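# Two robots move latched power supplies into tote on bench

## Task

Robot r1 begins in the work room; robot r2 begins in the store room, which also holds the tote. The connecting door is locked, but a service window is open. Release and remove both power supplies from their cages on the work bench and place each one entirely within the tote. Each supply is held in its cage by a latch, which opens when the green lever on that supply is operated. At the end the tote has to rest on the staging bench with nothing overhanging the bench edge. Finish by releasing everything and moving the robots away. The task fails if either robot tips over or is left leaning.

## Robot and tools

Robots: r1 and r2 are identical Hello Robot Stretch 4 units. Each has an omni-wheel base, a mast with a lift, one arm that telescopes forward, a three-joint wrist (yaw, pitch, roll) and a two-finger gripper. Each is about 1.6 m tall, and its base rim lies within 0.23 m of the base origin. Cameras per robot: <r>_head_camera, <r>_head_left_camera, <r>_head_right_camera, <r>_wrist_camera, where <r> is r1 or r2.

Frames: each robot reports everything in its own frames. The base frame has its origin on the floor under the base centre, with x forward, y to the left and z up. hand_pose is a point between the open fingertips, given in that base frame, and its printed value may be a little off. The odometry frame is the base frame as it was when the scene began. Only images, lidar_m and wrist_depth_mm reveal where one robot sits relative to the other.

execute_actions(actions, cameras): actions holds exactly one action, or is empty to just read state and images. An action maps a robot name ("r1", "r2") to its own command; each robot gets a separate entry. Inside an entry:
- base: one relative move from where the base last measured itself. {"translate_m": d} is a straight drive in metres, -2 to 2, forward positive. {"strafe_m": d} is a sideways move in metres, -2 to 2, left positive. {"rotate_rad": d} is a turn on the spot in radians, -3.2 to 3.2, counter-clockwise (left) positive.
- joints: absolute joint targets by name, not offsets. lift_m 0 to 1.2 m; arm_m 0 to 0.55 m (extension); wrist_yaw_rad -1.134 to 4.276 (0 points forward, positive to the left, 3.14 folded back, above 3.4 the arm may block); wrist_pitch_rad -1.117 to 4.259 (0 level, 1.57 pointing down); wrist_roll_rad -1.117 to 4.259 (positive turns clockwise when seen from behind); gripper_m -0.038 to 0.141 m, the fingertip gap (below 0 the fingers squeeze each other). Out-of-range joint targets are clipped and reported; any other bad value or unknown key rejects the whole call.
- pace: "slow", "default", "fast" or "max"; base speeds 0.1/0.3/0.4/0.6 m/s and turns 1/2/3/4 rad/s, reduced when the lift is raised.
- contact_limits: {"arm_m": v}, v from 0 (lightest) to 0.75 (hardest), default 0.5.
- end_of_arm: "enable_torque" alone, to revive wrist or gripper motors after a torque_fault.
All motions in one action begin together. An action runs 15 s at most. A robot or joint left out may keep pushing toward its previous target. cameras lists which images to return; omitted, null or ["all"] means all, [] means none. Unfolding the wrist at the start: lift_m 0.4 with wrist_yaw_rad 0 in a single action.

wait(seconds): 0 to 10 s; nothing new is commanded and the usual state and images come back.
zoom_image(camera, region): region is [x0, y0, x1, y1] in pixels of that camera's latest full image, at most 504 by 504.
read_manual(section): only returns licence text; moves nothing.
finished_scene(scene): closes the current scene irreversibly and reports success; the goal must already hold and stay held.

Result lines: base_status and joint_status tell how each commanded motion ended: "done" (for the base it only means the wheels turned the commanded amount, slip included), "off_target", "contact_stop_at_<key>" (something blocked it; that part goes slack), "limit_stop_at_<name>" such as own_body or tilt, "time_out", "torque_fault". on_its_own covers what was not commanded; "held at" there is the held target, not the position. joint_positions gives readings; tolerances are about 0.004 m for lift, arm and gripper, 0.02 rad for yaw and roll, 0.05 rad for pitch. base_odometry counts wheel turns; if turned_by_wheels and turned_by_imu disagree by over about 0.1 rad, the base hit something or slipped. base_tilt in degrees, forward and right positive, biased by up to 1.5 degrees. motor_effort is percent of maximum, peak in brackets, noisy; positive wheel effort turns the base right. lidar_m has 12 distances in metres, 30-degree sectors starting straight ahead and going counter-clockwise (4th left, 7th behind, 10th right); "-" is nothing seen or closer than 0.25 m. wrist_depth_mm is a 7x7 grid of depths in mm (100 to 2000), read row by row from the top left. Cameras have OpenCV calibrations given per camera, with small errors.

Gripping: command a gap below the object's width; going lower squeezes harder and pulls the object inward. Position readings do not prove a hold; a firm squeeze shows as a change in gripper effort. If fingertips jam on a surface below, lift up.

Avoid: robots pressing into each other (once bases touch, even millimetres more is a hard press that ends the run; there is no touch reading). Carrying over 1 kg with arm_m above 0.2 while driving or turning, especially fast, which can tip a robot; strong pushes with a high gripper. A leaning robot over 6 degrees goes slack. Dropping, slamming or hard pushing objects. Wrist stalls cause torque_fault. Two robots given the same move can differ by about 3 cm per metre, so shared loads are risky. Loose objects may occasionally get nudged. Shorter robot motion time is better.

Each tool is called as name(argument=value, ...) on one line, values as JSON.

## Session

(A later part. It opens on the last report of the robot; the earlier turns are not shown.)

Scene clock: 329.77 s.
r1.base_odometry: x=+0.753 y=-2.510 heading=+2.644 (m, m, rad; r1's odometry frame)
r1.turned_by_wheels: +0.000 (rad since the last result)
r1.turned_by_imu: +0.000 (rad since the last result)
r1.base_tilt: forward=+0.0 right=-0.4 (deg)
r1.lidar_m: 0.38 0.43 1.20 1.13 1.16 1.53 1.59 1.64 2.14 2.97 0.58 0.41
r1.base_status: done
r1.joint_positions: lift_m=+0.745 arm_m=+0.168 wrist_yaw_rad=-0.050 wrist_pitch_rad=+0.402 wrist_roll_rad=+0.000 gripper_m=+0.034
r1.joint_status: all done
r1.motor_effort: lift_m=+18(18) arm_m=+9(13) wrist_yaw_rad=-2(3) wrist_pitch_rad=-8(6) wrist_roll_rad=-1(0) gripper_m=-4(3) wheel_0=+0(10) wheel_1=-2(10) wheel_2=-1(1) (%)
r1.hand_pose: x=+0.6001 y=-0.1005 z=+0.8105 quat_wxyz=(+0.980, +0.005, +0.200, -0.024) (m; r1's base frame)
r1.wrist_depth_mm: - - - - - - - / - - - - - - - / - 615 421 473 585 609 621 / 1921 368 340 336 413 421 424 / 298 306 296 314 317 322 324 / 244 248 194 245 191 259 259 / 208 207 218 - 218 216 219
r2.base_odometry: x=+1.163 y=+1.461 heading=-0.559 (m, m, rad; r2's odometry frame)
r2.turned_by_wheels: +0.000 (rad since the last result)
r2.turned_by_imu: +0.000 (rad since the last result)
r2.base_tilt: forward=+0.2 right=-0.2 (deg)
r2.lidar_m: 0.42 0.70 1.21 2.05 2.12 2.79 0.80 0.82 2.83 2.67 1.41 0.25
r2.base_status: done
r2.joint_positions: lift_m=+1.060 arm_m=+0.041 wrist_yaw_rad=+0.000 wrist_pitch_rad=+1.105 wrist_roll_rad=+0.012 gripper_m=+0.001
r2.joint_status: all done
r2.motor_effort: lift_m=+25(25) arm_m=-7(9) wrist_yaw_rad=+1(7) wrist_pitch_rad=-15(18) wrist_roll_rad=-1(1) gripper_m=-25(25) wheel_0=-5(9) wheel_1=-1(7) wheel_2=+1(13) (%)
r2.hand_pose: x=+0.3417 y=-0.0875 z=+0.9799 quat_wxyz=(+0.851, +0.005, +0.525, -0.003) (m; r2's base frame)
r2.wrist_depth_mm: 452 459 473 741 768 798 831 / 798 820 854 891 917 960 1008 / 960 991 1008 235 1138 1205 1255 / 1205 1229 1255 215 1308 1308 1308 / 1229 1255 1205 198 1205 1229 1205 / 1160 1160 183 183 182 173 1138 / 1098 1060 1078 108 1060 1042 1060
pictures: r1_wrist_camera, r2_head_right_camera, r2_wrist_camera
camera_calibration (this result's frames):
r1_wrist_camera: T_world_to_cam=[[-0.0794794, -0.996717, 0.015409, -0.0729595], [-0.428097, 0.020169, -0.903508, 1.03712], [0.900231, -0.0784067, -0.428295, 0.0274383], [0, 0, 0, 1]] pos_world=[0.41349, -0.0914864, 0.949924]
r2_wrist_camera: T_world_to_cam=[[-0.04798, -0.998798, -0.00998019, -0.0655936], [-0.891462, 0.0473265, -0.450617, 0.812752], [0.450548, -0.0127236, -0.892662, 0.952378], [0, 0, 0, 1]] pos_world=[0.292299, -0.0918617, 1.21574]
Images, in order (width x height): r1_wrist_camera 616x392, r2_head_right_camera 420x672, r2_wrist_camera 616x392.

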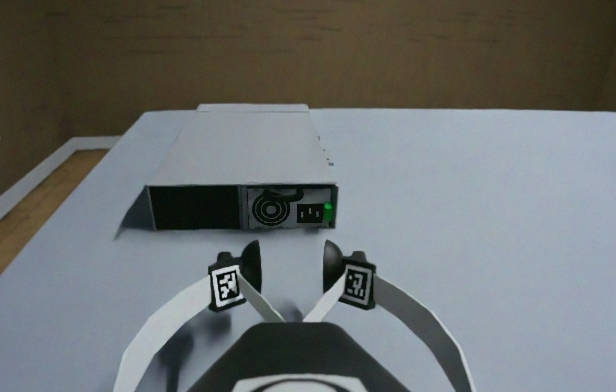

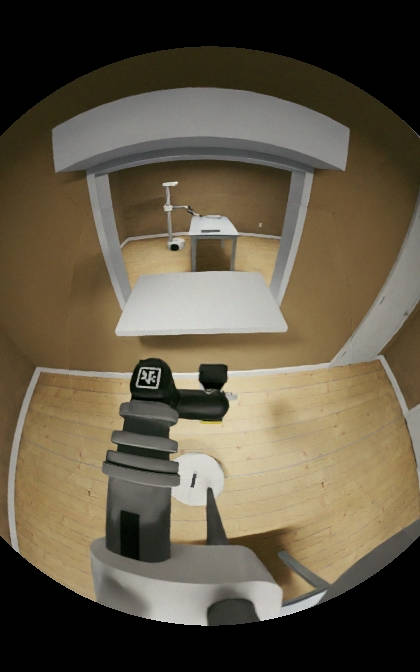

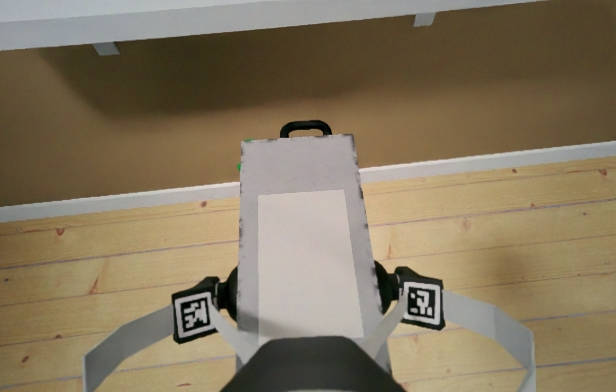

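execute_actions(actions=[{"r1":{"joints":{"arm_m":0.205},"pace":"slow"},"r2":{"base":{"rotate_rad":-1.53}}}], cameras=["r2_head_right_camera","r1_wrist_camera"])

zoom_image(camera="r1_wrist_camera", region=[200, 170, 400, 300])

Scene clock: 332.33 s.
r1.base_odometry: x=+0.753 y=-2.510 heading=+2.644 (m, m, rad; r1's odometry frame)
r1.turned_by_wheels: +0.000 (rad since the last result)
r1.turned_by_imu: +0.000 (rad since the last result)
r1.base_tilt: forward=-0.1 right=-0.3 (deg)
r1.lidar_m: 0.37 0.45 1.21 1.13 1.17 1.54 1.60 1.64 2.15 2.93 0.61 0.40
r1.base_status: not commanded
r1.joint_positions: lift_m=+0.745 arm_m=+0.203 wrist_yaw_rad=-0.050 wrist_pitch_rad=+0.402 wrist_roll_rad=+0.000 gripper_m=+0.034
r1.joint_status: all done
r1.motor_effort: lift_m=+18(18) arm_m=+9(10) wrist_yaw_rad=-1(3) wrist_pitch_rad=-7(6) wrist_roll_rad=-1(1) gripper_m=-4(3) wheel_0=+0(0) wheel_1=-2(2) wheel_2=+0(0) (%)
r1.hand_pose: x=+0.6350 y=-0.1005 z=+0.8105 quat_wxyz=(+0.980, +0.005, +0.200, -0.024) (m; r1's base frame)
r1.wrist_depth_mm: - - - - - - - / - - - - - - - / - 609 421 469 585 603 627 / 1921 368 319 304 413 418 427 / 298 303 296 301 319 320 322 / 244 246 193 245 190 258 259 / 208 207 218 - 219 215 218
r2.base_odometry: x=+1.163 y=+1.461 heading=-2.088 (m, m, rad; r2's odometry frame)
r2.turned_by_wheels: -1.529 (rad since the last result)
r2.turned_by_imu: -1.542 (rad since the last result)
r2.base_tilt: forward=+0.1 right=-0.2 (deg)
r2.lidar_m: 0.43 1.32 0.71 0.65 0.71 1.31 2.05 2.12 2.91 0.79 0.85 0.25
r2.base_status: done
r2.joint_positions: lift_m=+1.060 arm_m=+0.041 wrist_yaw_rad=+0.000 wrist_pitch_rad=+1.105 wrist_roll_rad=+0.012 gripper_m=+0.001
r2.joint_status: not commanded
r2.motor_effort: lift_m=+24(25) arm_m=-8(8) wrist_yaw_rad=+0(1) wrist_pitch_rad=-14(16) wrist_roll_rad=-4(2) gripper_m=-25(24) wheel_0=+5(7) wheel_1=+3(7) wheel_2=+4(8) (%)
r2.hand_pose: x=+0.3419 y=-0.0874 z=+0.9801 quat_wxyz=(+0.851, +0.005, +0.525, -0.003) (m; r2's base frame)
r2.wrist_depth_mm: 1430 1756 1756 1756 1661 1708 1661 / 1430 1576 1576 1618 1576 1576 1537 / 1397 1464 1464 235 1430 1430 1430 / 1308 1336 1308 215 1308 1308 1308 / 1255 1229 1205 198 1205 1205 1182 / 1160 1160 183 183 183 173 1138 / 1098 1060 1078 108 1060 1060 1078
pictures: r1_wrist_camera, r2_head_right_camera
camera_calibration (this result's frames):
r1_wrist_camera: T_world_to_cam=[[-0.0795354, -0.996713, 0.015409, -0.0701583], [-0.428096, 0.020193, -0.903508, 1.0521], [0.900226, -0.0784574, -0.428295, -0.00405193], [0, 0, 0, 1]] pos_world=[0.448467, -0.0914906, 0.949924]
Images, in order (width x height): r1_wrist_camera 616x392, r2_head_right_camera 420x672.

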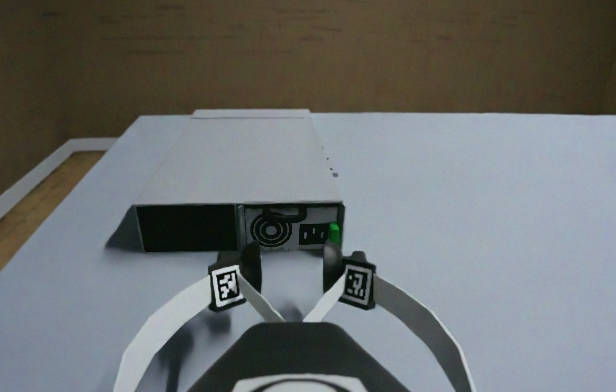

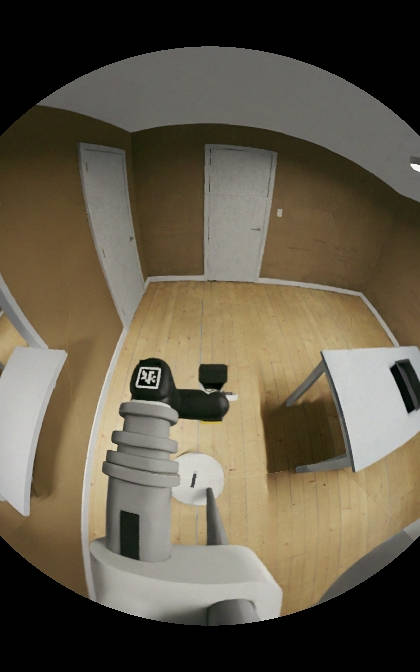

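Region (200, 170, 400, 300) of r1_wrist_camera's 616x392 image, scaled by 2.520; it fills the top 328 rows of this view, and the rest is white.

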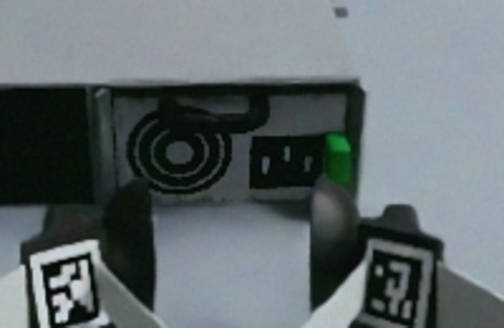

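execute_actions(actions=[{"r1":{"base":{"strafe_m":0.003},"joints":{"arm_m":0.235},"pace":"slow"},"r2":{"base":{"translate_m":-0.46}}}], cameras=["r1_wrist_camera"])

zoom_image(camera="r1_wrist_camera", region=[200, 190, 400, 320])

Scene clock: 335.60 s.
r1.base_odometry: x=+0.751 y=-2.513 heading=+2.644 (m, m, rad; r1's odometry frame)
r1.turned_by_wheels: +0.000 (rad since the last result)
r1.turned_by_imu: +0.000 (rad since the last result)
r1.base_tilt: forward=-0.1 right=-0.4 (deg)
r1.lidar_m: 0.36 1.75 1.22 1.12 1.17 1.54 1.60 1.63 2.15 2.97 0.59 0.40
r1.base_status: done
r1.joint_positions: lift_m=+0.745 arm_m=+0.233 wrist_yaw_rad=-0.050 wrist_pitch_rad=+0.402 wrist_roll_rad=+0.000 gripper_m=+0.034
r1.joint_status: all done
r1.motor_effort: lift_m=+18(18) arm_m=+9(14) wrist_yaw_rad=-2(2) wrist_pitch_rad=-7(6) wrist_roll_rad=+0(1) gripper_m=-3(3) wheel_0=+0(3) wheel_1=+0(6) wheel_2=+0(0) (%)
r1.hand_pose: x=+0.6650 y=-0.1005 z=+0.8105 quat_wxyz=(+0.980, +0.005, +0.200, -0.024) (m; r1's base frame)
r1.wrist_depth_mm: - - - - - - - / - - - - - - - / - 597 421 466 585 609 621 / 1863 368 298 303 413 421 427 / 298 291 281 273 315 320 320 / 244 246 194 245 191 258 257 / 207 206 217 - 219 215 219
r2.base_odometry: x=+1.390 y=+1.861 heading=-2.089 (m, m, rad; r2's odometry frame)
r2.turned_by_wheels: +0.000 (rad since the last result)
r2.turned_by_imu: +0.000 (rad since the last result)
r2.base_tilt: forward=+0.2 right=-0.3 (deg)
r2.lidar_m: 0.43 0.99 0.73 0.68 0.95 1.30 1.60 1.68 2.31 1.58 0.90 0.25
r2.base_status: done
r2.joint_positions: lift_m=+1.060 arm_m=+0.041 wrist_yaw_rad=+0.000 wrist_pitch_rad=+1.105 wrist_roll_rad=+0.012 gripper_m=+0.001
r2.joint_status: not commanded
r2.motor_effort: lift_m=+25(25) arm_m=-8(8) wrist_yaw_rad=+0(0) wrist_pitch_rad=-16(16) wrist_roll_rad=+1(1) gripper_m=-23(25) wheel_0=-4(9) wheel_1=-2(6) wheel_2=+1(12) (%)
r2.hand_pose: x=+0.3418 y=-0.0874 z=+0.9800 quat_wxyz=(+0.851, +0.005, +0.525, -0.003) (m; r2's base frame)
r2.wrist_depth_mm: 1464 1708 1756 1708 1708 1661 1618 / 1430 1576 1576 1537 1537 1537 1499 / 1397 1430 1430 235 1430 1366 1397 / 1336 1336 1308 215 1308 1308 1308 / 1229 1229 1229 198 1205 1229 1229 / 1160 1160 183 184 182 1098 1098 / 1098 1060 1078 108 1060 1060 1078
pictures: r1_wrist_camera
camera_calibration (this result's frames):
r1_wrist_camera: T_world_to_cam=[[-0.0795676, -0.99671, 0.015409, -0.0677589], [-0.428096, 0.0202068, -0.903508, 1.06494], [0.900224, -0.0784864, -0.428295, -0.0310612], [0, 0, 0, 1]] pos_world=[0.478468, -0.091493, 0.949924]
Images, in order (width x height): r1_wrist_camera 616x392.

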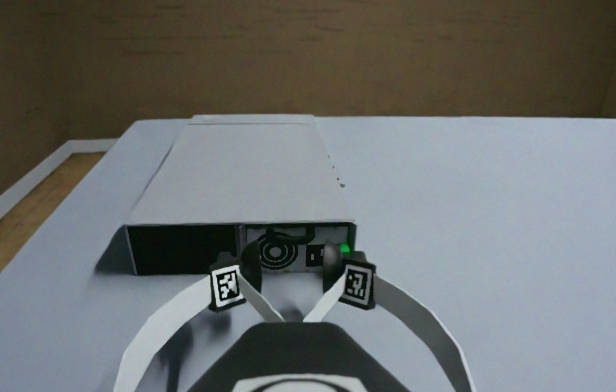

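Region (200, 190, 400, 320) of r1_wrist_camera's 616x392 image, scaled by 2.520; it fills the top 328 rows of this view, and the rest is white.

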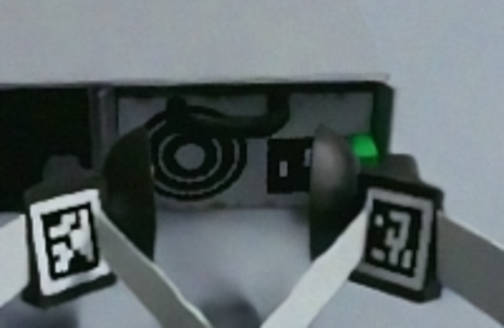

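execute_actions(actions=[{"r1":{"joints":{"arm_m":0.252,"gripper_m":0.033},"pace":"slow","contact_limits":{"arm_m":0.2}},"r2":{"base":{"strafe_m":-1.4}}}], cameras=["r1_wrist_camera","r2_head_camera","r2_wrist_camera"])

zoom_image(camera="r1_wrist_camera", region=[200, 190, 400, 320])

Scene clock: 341.70 s.
r1.base_odometry: x=+0.751 y=-2.513 heading=+2.644 (m, m, rad; r1's odometry frame)
r1.turned_by_wheels: +0.000 (rad since the last result)
r1.turned_by_imu: +0.001 (rad since the last result)
r1.base_tilt: forward=+0.0 right=-0.4 (deg)
r1.lidar_m: 0.37 1.74 1.20 1.14 1.17 1.53 1.60 1.64 2.15 2.99 0.59 0.39
r1.base_status: not commanded
r1.joint_positions: lift_m=+0.745 arm_m=+0.250 wrist_yaw_rad=-0.050 wrist_pitch_rad=+0.402 wrist_roll_rad=+0.000 gripper_m=+0.033
r1.joint_status: all done
r1.motor_effort: lift_m=+18(18) arm_m=+9(10) wrist_yaw_rad=-2(2) wrist_pitch_rad=-8(7) wrist_roll_rad=-2(1) gripper_m=-3(4) wheel_0=+0(0) wheel_1=+0(0) wheel_2=+0(0) (%)
r1.contact_limits: arm_m 0.2
r1.hand_pose: x=+0.6820 y=-0.1005 z=+0.8105 quat_wxyz=(+0.980, +0.005, +0.200, -0.024) (m; r1's base frame)
r1.wrist_depth_mm: - - - - - - - / - - - - - - - / - 609 421 462 585 603 634 / 1863 368 300 303 413 418 424 / 296 289 255 257 317 320 322 / 243 247 193 244 191 257 257 / 207 206 217 - 219 215 220
r2.base_odometry: x=+0.174 y=+2.554 heading=-2.089 (m, m, rad; r2's odometry frame)
r2.turned_by_wheels: +0.000 (rad since the last result)
r2.turned_by_imu: +0.002 (rad since the last result)
r2.base_tilt: forward=+0.1 right=-0.2 (deg)
r2.lidar_m: 0.38 0.38 0.54 2.08 2.29 1.68 1.59 1.67 2.09 1.97 0.57 0.25
r2.base_status: done
r2.joint_positions: lift_m=+1.060 arm_m=+0.041 wrist_yaw_rad=+0.000 wrist_pitch_rad=+1.105 wrist_roll_rad=+0.012 gripper_m=+0.001
r2.joint_status: not commanded
r2.motor_effort: lift_m=+24(24) arm_m=-8(8) wrist_yaw_rad=+0(1) wrist_pitch_rad=-15(16) wrist_roll_rad=-3(0) gripper_m=-24(26) wheel_0=+1(10) wheel_1=-2(9) wheel_2=+0(0) (%)
r2.hand_pose: x=+0.3418 y=-0.0874 z=+0.9800 quat_wxyz=(+0.851, +0.005, +0.525, -0.003) (m; r2's base frame)
r2.wrist_depth_mm: 661 647 647 634 621 634 627 / 597 591 591 569 574 554 574 / 544 544 539 235 496 521 530 / 504 500 492 215 488 492 484 / 469 466 455 198 455 459 459 / 768 455 183 184 182 172 1118 / 1098 1042 1078 108 1060 1042 1060
pictures: r1_wrist_camera, r2_head_camera, r2_wrist_camera
camera_calibration (this result's frames):
r1_wrist_camera: T_world_to_cam=[[-0.0795708, -0.99671, 0.0154092, -0.0664052], [-0.428095, 0.0202081, -0.903508, 1.07222], [0.900224, -0.0784894, -0.428295, -0.0463631], [0, 0, 0, 1]] pos_world=[0.495465, -0.0914932, 0.949924]
r2_wrist_camera: T_world_to_cam=[[-0.0476611, -0.998814, -0.00998682, -0.0656522], [-0.891402, 0.0470427, -0.450766, 0.81296], [0.450701, -0.0125817, -0.892586, 0.952319], [0, 0, 0, 1]] pos_world=[0.292334, -0.0918363, 1.21583]
Images, in order (width x height): r1_wrist_camera 616x392, r2_head_camera 420x560, r2_wrist_camera 616x392.

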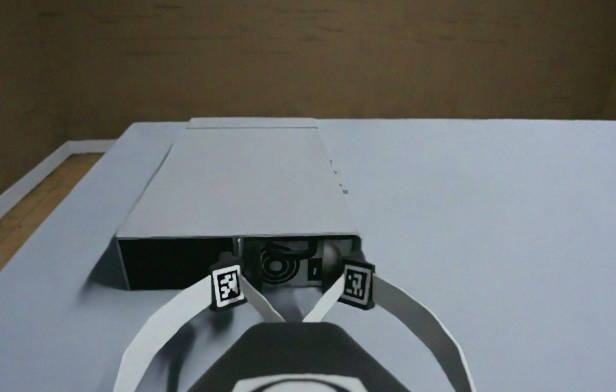

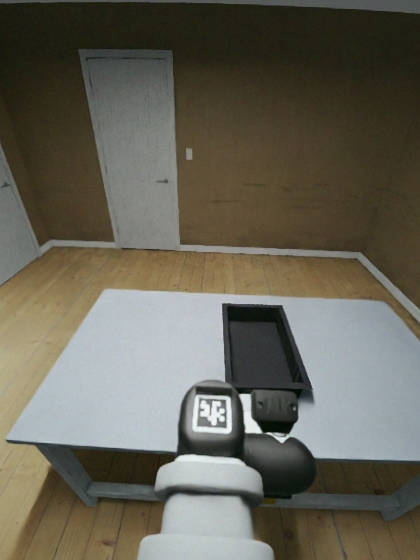

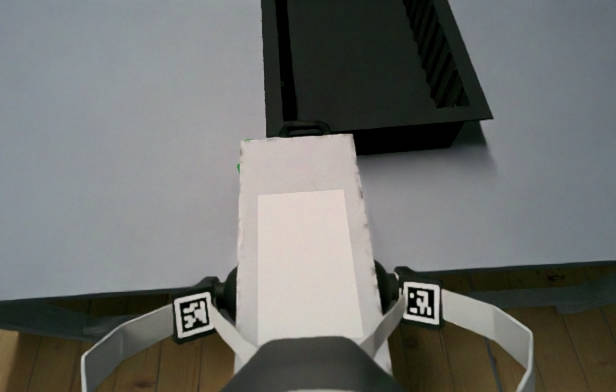

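Region (200, 190, 400, 320) of r1_wrist_camera's 616x392 image, scaled by 2.520; it fills the top 328 rows of this view, and the rest is white.

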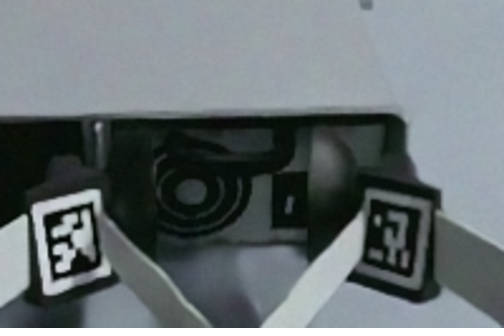

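execute_actions(actions=[{"r1":{"joints":{"arm_m":0.262,"gripper_m":0.031},"pace":"slow","contact_limits":{"arm_m":0.2}},"r2":{"base":{"strafe_m":-0.057},"joints":{"arm_m":0.4,"lift_m":1.0}}}], cameras=["r1_wrist_camera","r2_wrist_camera"])

zoom_image(camera="r1_wrist_camera", region=[200, 190, 400, 320])

Scene clock: 344.70 s.
r1.base_odometry: x=+0.751 y=-2.513 heading=+2.644 (m, m, rad; r1's odometry frame)
r1.turned_by_wheels: +0.000 (rad since the last result)
r1.turned_by_imu: +0.000 (rad since the last result)
r1.base_tilt: forward=+0.0 right=-0.4 (deg)
r1.lidar_m: 0.37 1.74 1.22 1.13 1.17 1.52 1.59 1.63 2.13 2.98 0.60 0.41
r1.base_status: not commanded
r1.joint_positions: lift_m=+0.745 arm_m=+0.260 wrist_yaw_rad=-0.050 wrist_pitch_rad=+0.403 wrist_roll_rad=+0.000 gripper_m=+0.031
r1.joint_status: all done
r1.motor_effort: lift_m=+18(18) arm_m=+10(10) wrist_yaw_rad=-2(1) wrist_pitch_rad=-9(9) wrist_roll_rad=+0(0) gripper_m=-4(6) wheel_0=+0(0) wheel_1=+0(0) wheel_2=+0(0) (%)
r1.contact_limits: arm_m 0.2
r1.hand_pose: x=+0.6918 y=-0.1006 z=+0.8103 quat_wxyz=(+0.979, +0.005, +0.200, -0.025) (m; r1's base frame)
r1.wrist_depth_mm: - - - - - - - / - - - - - - - / - 603 415 462 580 603 627 / 1808 364 297 303 410 415 427 / 297 276 242 242 314 319 319 / 243 246 193 237 191 256 257 / 207 206 216 - 218 215 218
r2.base_odometry: x=+0.124 y=+2.582 heading=-2.088 (m, m, rad; r2's odometry frame)
r2.turned_by_wheels: +0.000 (rad since the last result)
r2.turned_by_imu: +0.001 (rad since the last result)
r2.base_tilt: forward=+0.2 right=-0.2 (deg)
r2.lidar_m: 0.36 0.40 0.55 2.13 2.31 1.68 1.59 1.67 2.03 1.93 0.59 0.39
r2.base_status: done
r2.joint_positions: lift_m=+1.000 arm_m=+0.399 wrist_yaw_rad=+0.000 wrist_pitch_rad=+1.105 wrist_roll_rad=+0.012 gripper_m=+0.001
r2.joint_status: all done
r2.motor_effort: lift_m=+20(25) arm_m=+8(8) wrist_yaw_rad=-1(2) wrist_pitch_rad=-14(17) wrist_roll_rad=-1(2) gripper_m=-26(24) wheel_0=+3(11) wheel_1=+0(9) wheel_2=+0(3) (%)
r2.hand_pose: x=+0.6992 y=-0.0874 z=+0.9204 quat_wxyz=(+0.851, +0.005, +0.525, -0.003) (m; r2's base frame)
r2.wrist_depth_mm: 564 559 559 554 549 544 544 / 512 512 410 418 418 496 492 / 469 466 379 235 449 449 455 / 430 430 336 215 415 370 421 / 399 399 306 198 387 329 389 / 377 373 183 183 182 173 364 / 351 340 271 108 340 329 336
pictures: r1_wrist_camera, r2_wrist_camera
camera_calibration (this result's frames):
r1_wrist_camera: T_world_to_cam=[[-0.0798539, -0.996687, 0.0154315, -0.0655167], [-0.428753, 0.0203675, -0.903192, 1.07645], [0.899886, -0.0787397, -0.428959, -0.0545087], [0, 0, 0, 1]] pos_world=[0.505349, -0.0915161, 0.949866]
r2_wrist_camera: T_world_to_cam=[[-0.0474226, -0.998825, -0.0100013, -0.049339], [-0.891276, 0.0468326, -0.451035, 1.10478], [0.450974, -0.0124753, -0.89245, 0.737724], [0, 0, 0, 1]] pos_world=[0.64963, -0.0918174, 1.15618]
Images, in order (width x height): r1_wrist_camera 616x392, r2_wrist_camera 616x392.

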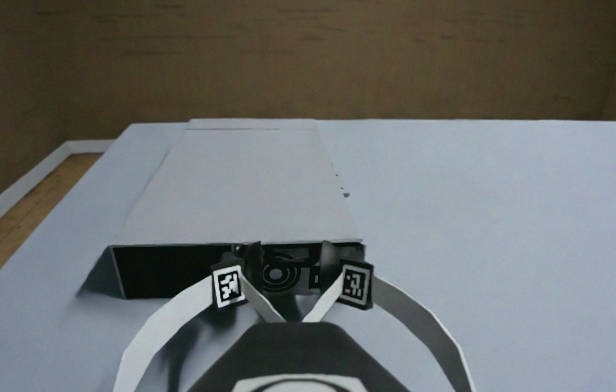

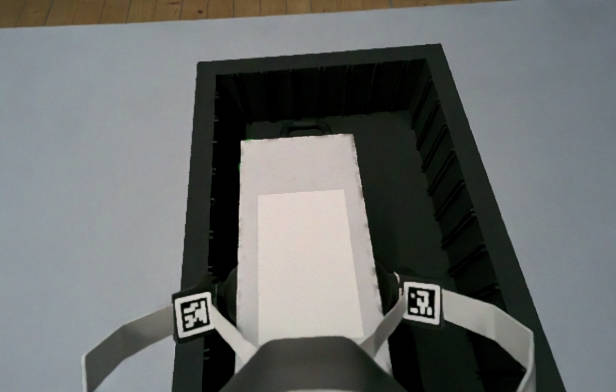

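Region (200, 190, 400, 320) of r1_wrist_camera's 616x392 image, scaled by 2.520; it fills the top 328 rows of this view, and the rest is white.

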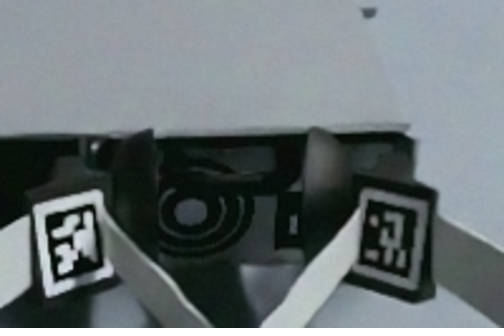

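execute_actions(actions=[{"r1":{"joints":{"arm_m":0.267,"lift_m":0.743,"gripper_m":0.005},"pace":"slow"},"r2":{"joints":{"arm_m":0.51}}}], cameras=[])

execute_actions(actions=[{"r1":{"joints":{"arm_m":0.273,"lift_m":0.741,"gripper_m":-0.017},"pace":"slow"},"r2":{"joints":{"lift_m":0.94},"pace":"slow"}}], cameras=["r1_wrist_camera","r2_wrist_camera"])

Scene clock: 346.73 s.
r1.base_odometry: x=+0.751 y=-2.513 heading=+2.644 (m, m, rad; r1's odometry frame)
r1.turned_by_wheels: +0.000 (rad since the last result)
r1.turned_by_imu: +0.000 (rad since the last result)
r1.base_tilt: forward=+0.0 right=-0.3 (deg)
r1.lidar_m: 0.38 1.73 1.19 1.12 1.17 1.53 1.59 1.65 2.14 2.96 0.59 0.41
r1.base_status: not commanded
r1.joint_positions: lift_m=+0.743 arm_m=+0.266 wrist_yaw_rad=-0.048 wrist_pitch_rad=+0.405 wrist_roll_rad=+0.000 gripper_m=+0.005
r1.joint_status: all done
r1.motor_effort: lift_m=+20(20) arm_m=+7(12) wrist_yaw_rad=-7(6) wrist_pitch_rad=-17(15) wrist_roll_rad=+0(1) gripper_m=-21(19) wheel_0=+0(0) wheel_1=+0(0) wheel_2=+0(1) (%)
r1.hand_pose: x=+0.6973 y=-0.1001 z=+0.8075 quat_wxyz=(+0.979, +0.005, +0.201, -0.024) (m; r1's base frame)
r1.wrist_depth_mm: - - - - - - - / - - - - - - - / - 535 399 442 569 580 609 / 1863 338 285 290 399 404 410 / 289 267 243 231 307 310 312 / 236 238 188 237 187 251 251 / 202 199 212 - 216 209 213
r2.base_odometry: x=+0.124 y=+2.582 heading=-2.088 (m, m, rad; r2's odometry frame)
r2.turned_by_wheels: +0.000 (rad since the last result)
r2.turned_by_imu: +0.000 (rad since the last result)
r2.base_tilt: forward=+0.1 right=-0.2 (deg)
r2.lidar_m: 0.38 0.39 0.53 2.14 2.31 1.67 1.59 1.65 2.01 1.92 0.57 0.41
r2.base_status: not commanded
r2.joint_positions: lift_m=+1.000 arm_m=+0.509 wrist_yaw_rad=+0.000 wrist_pitch_rad=+1.105 wrist_roll_rad=+0.012 gripper_m=+0.001
r2.joint_status: all done
r2.motor_effort: lift_m=+20(20) arm_m=+8(9) wrist_yaw_rad=+0(1) wrist_pitch_rad=-14(16) wrist_roll_rad=-1(1) gripper_m=-25(25) wheel_0=+3(3) wheel_1=+0(1) wheel_2=+0(0) (%)
r2.hand_pose: x=+0.8091 y=-0.0874 z=+0.9204 quat_wxyz=(+0.851, +0.005, +0.525, -0.003) (m; r2's base frame)
r2.wrist_depth_mm: 1618 1618 1618 1661 1618 1618 1618 / 508 512 504 504 500 500 492 / 469 466 462 235 359 452 452 / 430 430 336 214 410 366 418 / 399 399 310 198 387 327 389 / 375 373 183 184 182 173 364 / 351 268 272 108 338 320 338
pictures: none
No camera images: the call's "cameras" was empty. Leave "cameras" out to get every camera's image.

Scene clock: 348.10 s.
r1.base_odometry: x=+0.751 y=-2.513 heading=+2.644 (m, m, rad; r1's odometry frame)
r1.turned_by_wheels: +0.000 (rad since the last result)
r1.turned_by_imu: +0.000 (rad since the last result)
r1.base_tilt: forward=+0.0 right=-0.4 (deg)
r1.lidar_m: 0.37 1.76 1.20 1.12 1.17 1.50 1.60 1.63 2.16 2.96 0.59 0.40
r1.base_status: not commanded
r1.joint_positions: lift_m=+0.741 arm_m=+0.272 wrist_yaw_rad=-0.050 wrist_pitch_rad=+0.407 wrist_roll_rad=+0.000 gripper_m=-0.016
r1.joint_status: all done
r1.motor_effort: lift_m=+20(21) arm_m=+8(14) wrist_yaw_rad=-3(7) wrist_pitch_rad=-20(20) wrist_roll_rad=+1(1) gripper_m=-27(28) wheel_0=+0(0) wheel_1=+0(0) wheel_2=-2(2) (%)
r1.hand_pose: x=+0.7028 y=-0.1004 z=+0.8051 quat_wxyz=(+0.979, +0.005, +0.202, -0.024) (m; r1's base frame)
r1.wrist_depth_mm: - - - - - - - / - - - - - - - / - 521 389 430 554 574 580 / 1756 330 279 285 392 399 404 / 285 264 230 229 300 306 307 / 233 226 187 236 185 247 247 / 200 198 209 - 213 206 209
r2.base_odometry: x=+0.124 y=+2.582 heading=-2.088 (m, m, rad; r2's odometry frame)
r2.turned_by_wheels: +0.000 (rad since the last result)
r2.turned_by_imu: +0.000 (rad since the last result)
r2.base_tilt: forward=+0.2 right=-0.2 (deg)
r2.lidar_m: 0.38 0.39 0.55 2.13 2.30 1.68 1.60 1.67 2.05 1.93 0.57 0.40
r2.base_status: not commanded
r2.joint_positions: lift_m=+0.940 arm_m=+0.509 wrist_yaw_rad=+0.000 wrist_pitch_rad=+1.105 wrist_roll_rad=+0.012 gripper_m=+0.001
r2.joint_status: all done
r2.motor_effort: lift_m=+20(21) arm_m=+7(8) wrist_yaw_rad=+0(0) wrist_pitch_rad=-15(15) wrist_roll_rad=-3(2) gripper_m=-24(23) wheel_0=+3(3) wheel_1=+0(1) wheel_2=+0(0) (%)
r2.hand_pose: x=+0.8091 y=-0.0874 z=+0.8604 quat_wxyz=(+0.851, +0.005, +0.525, -0.003) (m; r2's base frame)
r2.wrist_depth_mm: 1576 1576 1576 1537 466 459 459 / 430 430 427 424 306 410 415 / 394 394 297 235 345 304 382 / 366 357 290 214 353 293 353 / 340 332 272 198 325 300 282 / 315 307 182 183 182 173 229 / 297 209 263 108 285 285 215
pictures: r1_wrist_camera, r2_wrist_camera
camera_calibration (this result's frames):
r1_wrist_camera: T_world_to_cam=[[-0.0791193, -0.996744, 0.0155509, -0.064981], [-0.432376, 0.0202566, -0.901466, 1.07756], [0.898216, -0.0780472, -0.43257, -0.0624498], [0, 0, 0, 1]] pos_world=[0.516864, -0.0914712, 0.945382]
r2_wrist_camera: T_world_to_cam=[[-0.0476121, -0.998816, -0.00999397, -0.0446022], [-0.891337, 0.0470004, -0.450898, 1.17565], [0.450834, -0.0125602, -0.89252, 0.634772], [0, 0, 0, 1]] pos_world=[0.7596, -0.0918325, 1.0962]
Images, in order (width x height): r1_wrist_camera 616x392, r2_wrist_camera 616x392.

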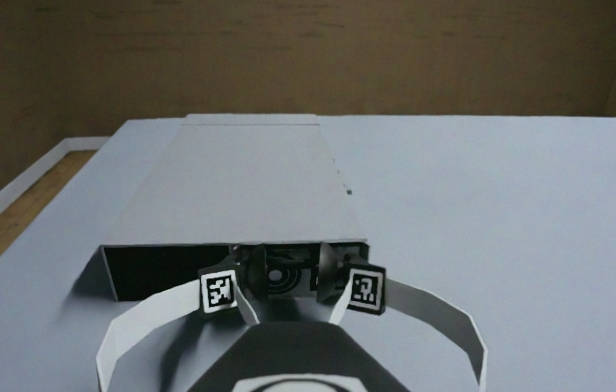

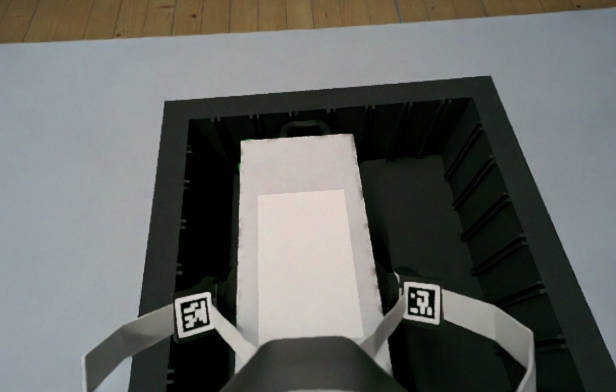

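execute_actions(actions=[{"r1":{"joints":{"arm_m":0.278,"lift_m":0.739,"gripper_m":-0.038},"pace":"slow"},"r2":{"joints":{"arm_m":0.53,"lift_m":0.89},"pace":"slow"}}], cameras=["r2_wrist_camera"])

execute_actions(actions=[{"r1":{"joints":{"arm_m":0.268,"lift_m":0.735},"pace":"slow"},"r2":{"joints":{"lift_m":0.876},"pace":"slow"}}], cameras=["r1_wrist_camera","r2_wrist_camera"])

Scene clock: 349.57 s.
r1.base_odometry: x=+0.751 y=-2.513 heading=+2.644 (m, m, rad; r1's odometry frame)
r1.turned_by_wheels: +0.000 (rad since the last result)
r1.turned_by_imu: +0.000 (rad since the last result)
r1.base_tilt: forward=+0.0 right=-0.3 (deg)
r1.lidar_m: 0.37 1.74 1.21 1.12 1.16 1.52 1.60 1.64 2.14 2.96 0.61 0.38
r1.base_status: not commanded
r1.joint_positions: lift_m=+0.739 arm_m=+0.277 wrist_yaw_rad=-0.050 wrist_pitch_rad=+0.408 wrist_roll_rad=+0.000 gripper_m=-0.037
r1.joint_status: all done
r1.motor_effort: lift_m=+20(21) arm_m=+8(9) wrist_yaw_rad=-1(7) wrist_pitch_rad=-22(21) wrist_roll_rad=-1(0) gripper_m=-30(28) wheel_0=+0(0) wheel_1=+0(0) wheel_2=-2(2) (%)
r1.hand_pose: x=+0.7076 y=-0.1005 z=+0.8029 quat_wxyz=(+0.979, +0.005, +0.202, -0.024) (m; r1's base frame)
r1.wrist_depth_mm: - - - - - - - / - - - - - - - / - 512 384 424 544 564 580 / 1078 306 274 279 384 392 397 / 281 244 224 228 286 300 303 / 232 218 180 231 185 242 243 / 196 196 206 - 211 203 206
r2.base_odometry: x=+0.124 y=+2.582 heading=-2.088 (m, m, rad; r2's odometry frame)
r2.turned_by_wheels: +0.000 (rad since the last result)
r2.turned_by_imu: +0.000 (rad since the last result)
r2.base_tilt: forward=+0.2 right=-0.2 (deg)
r2.lidar_m: 0.38 0.41 0.50 2.14 2.29 1.66 1.58 1.66 2.05 1.93 0.58 0.41
r2.base_status: not commanded
r2.joint_positions: lift_m=+0.890 arm_m=+0.529 wrist_yaw_rad=+0.000 wrist_pitch_rad=+1.105 wrist_roll_rad=+0.012 gripper_m=+0.001
r2.joint_status: all done
r2.motor_effort: lift_m=+20(19) arm_m=+8(5) wrist_yaw_rad=+0(0) wrist_pitch_rad=-15(15) wrist_roll_rad=-1(3) gripper_m=-25(26) wheel_0=+3(3) wheel_1=-1(1) wheel_2=+0(0) (%)
r2.hand_pose: x=+0.8291 y=-0.0874 z=+0.8104 quat_wxyz=(+0.851, +0.005, +0.525, -0.003) (m; r2's base frame)
r2.wrist_depth_mm: 402 402 397 394 394 387 387 / 366 351 250 251 252 249 345 / 334 242 274 235 309 283 223 / 307 217 293 215 298 289 211 / 287 199 273 198 274 272 218 / 267 180 183 183 182 173 223 / 251 167 242 108 240 239 211
pictures: r2_wrist_camera
camera_calibration (this result's frames):
r2_wrist_camera: T_world_to_cam=[[-0.0476122, -0.998816, -0.00999313, -0.0441526], [-0.891345, 0.0470003, -0.450884, 1.17088], [0.450819, -0.0125602, -0.892527, 0.581161], [0, 0, 0, 1]] pos_world=[0.779558, -0.0918325, 1.04619]
Images, in order (width x height): r2_wrist_camera 616x392.

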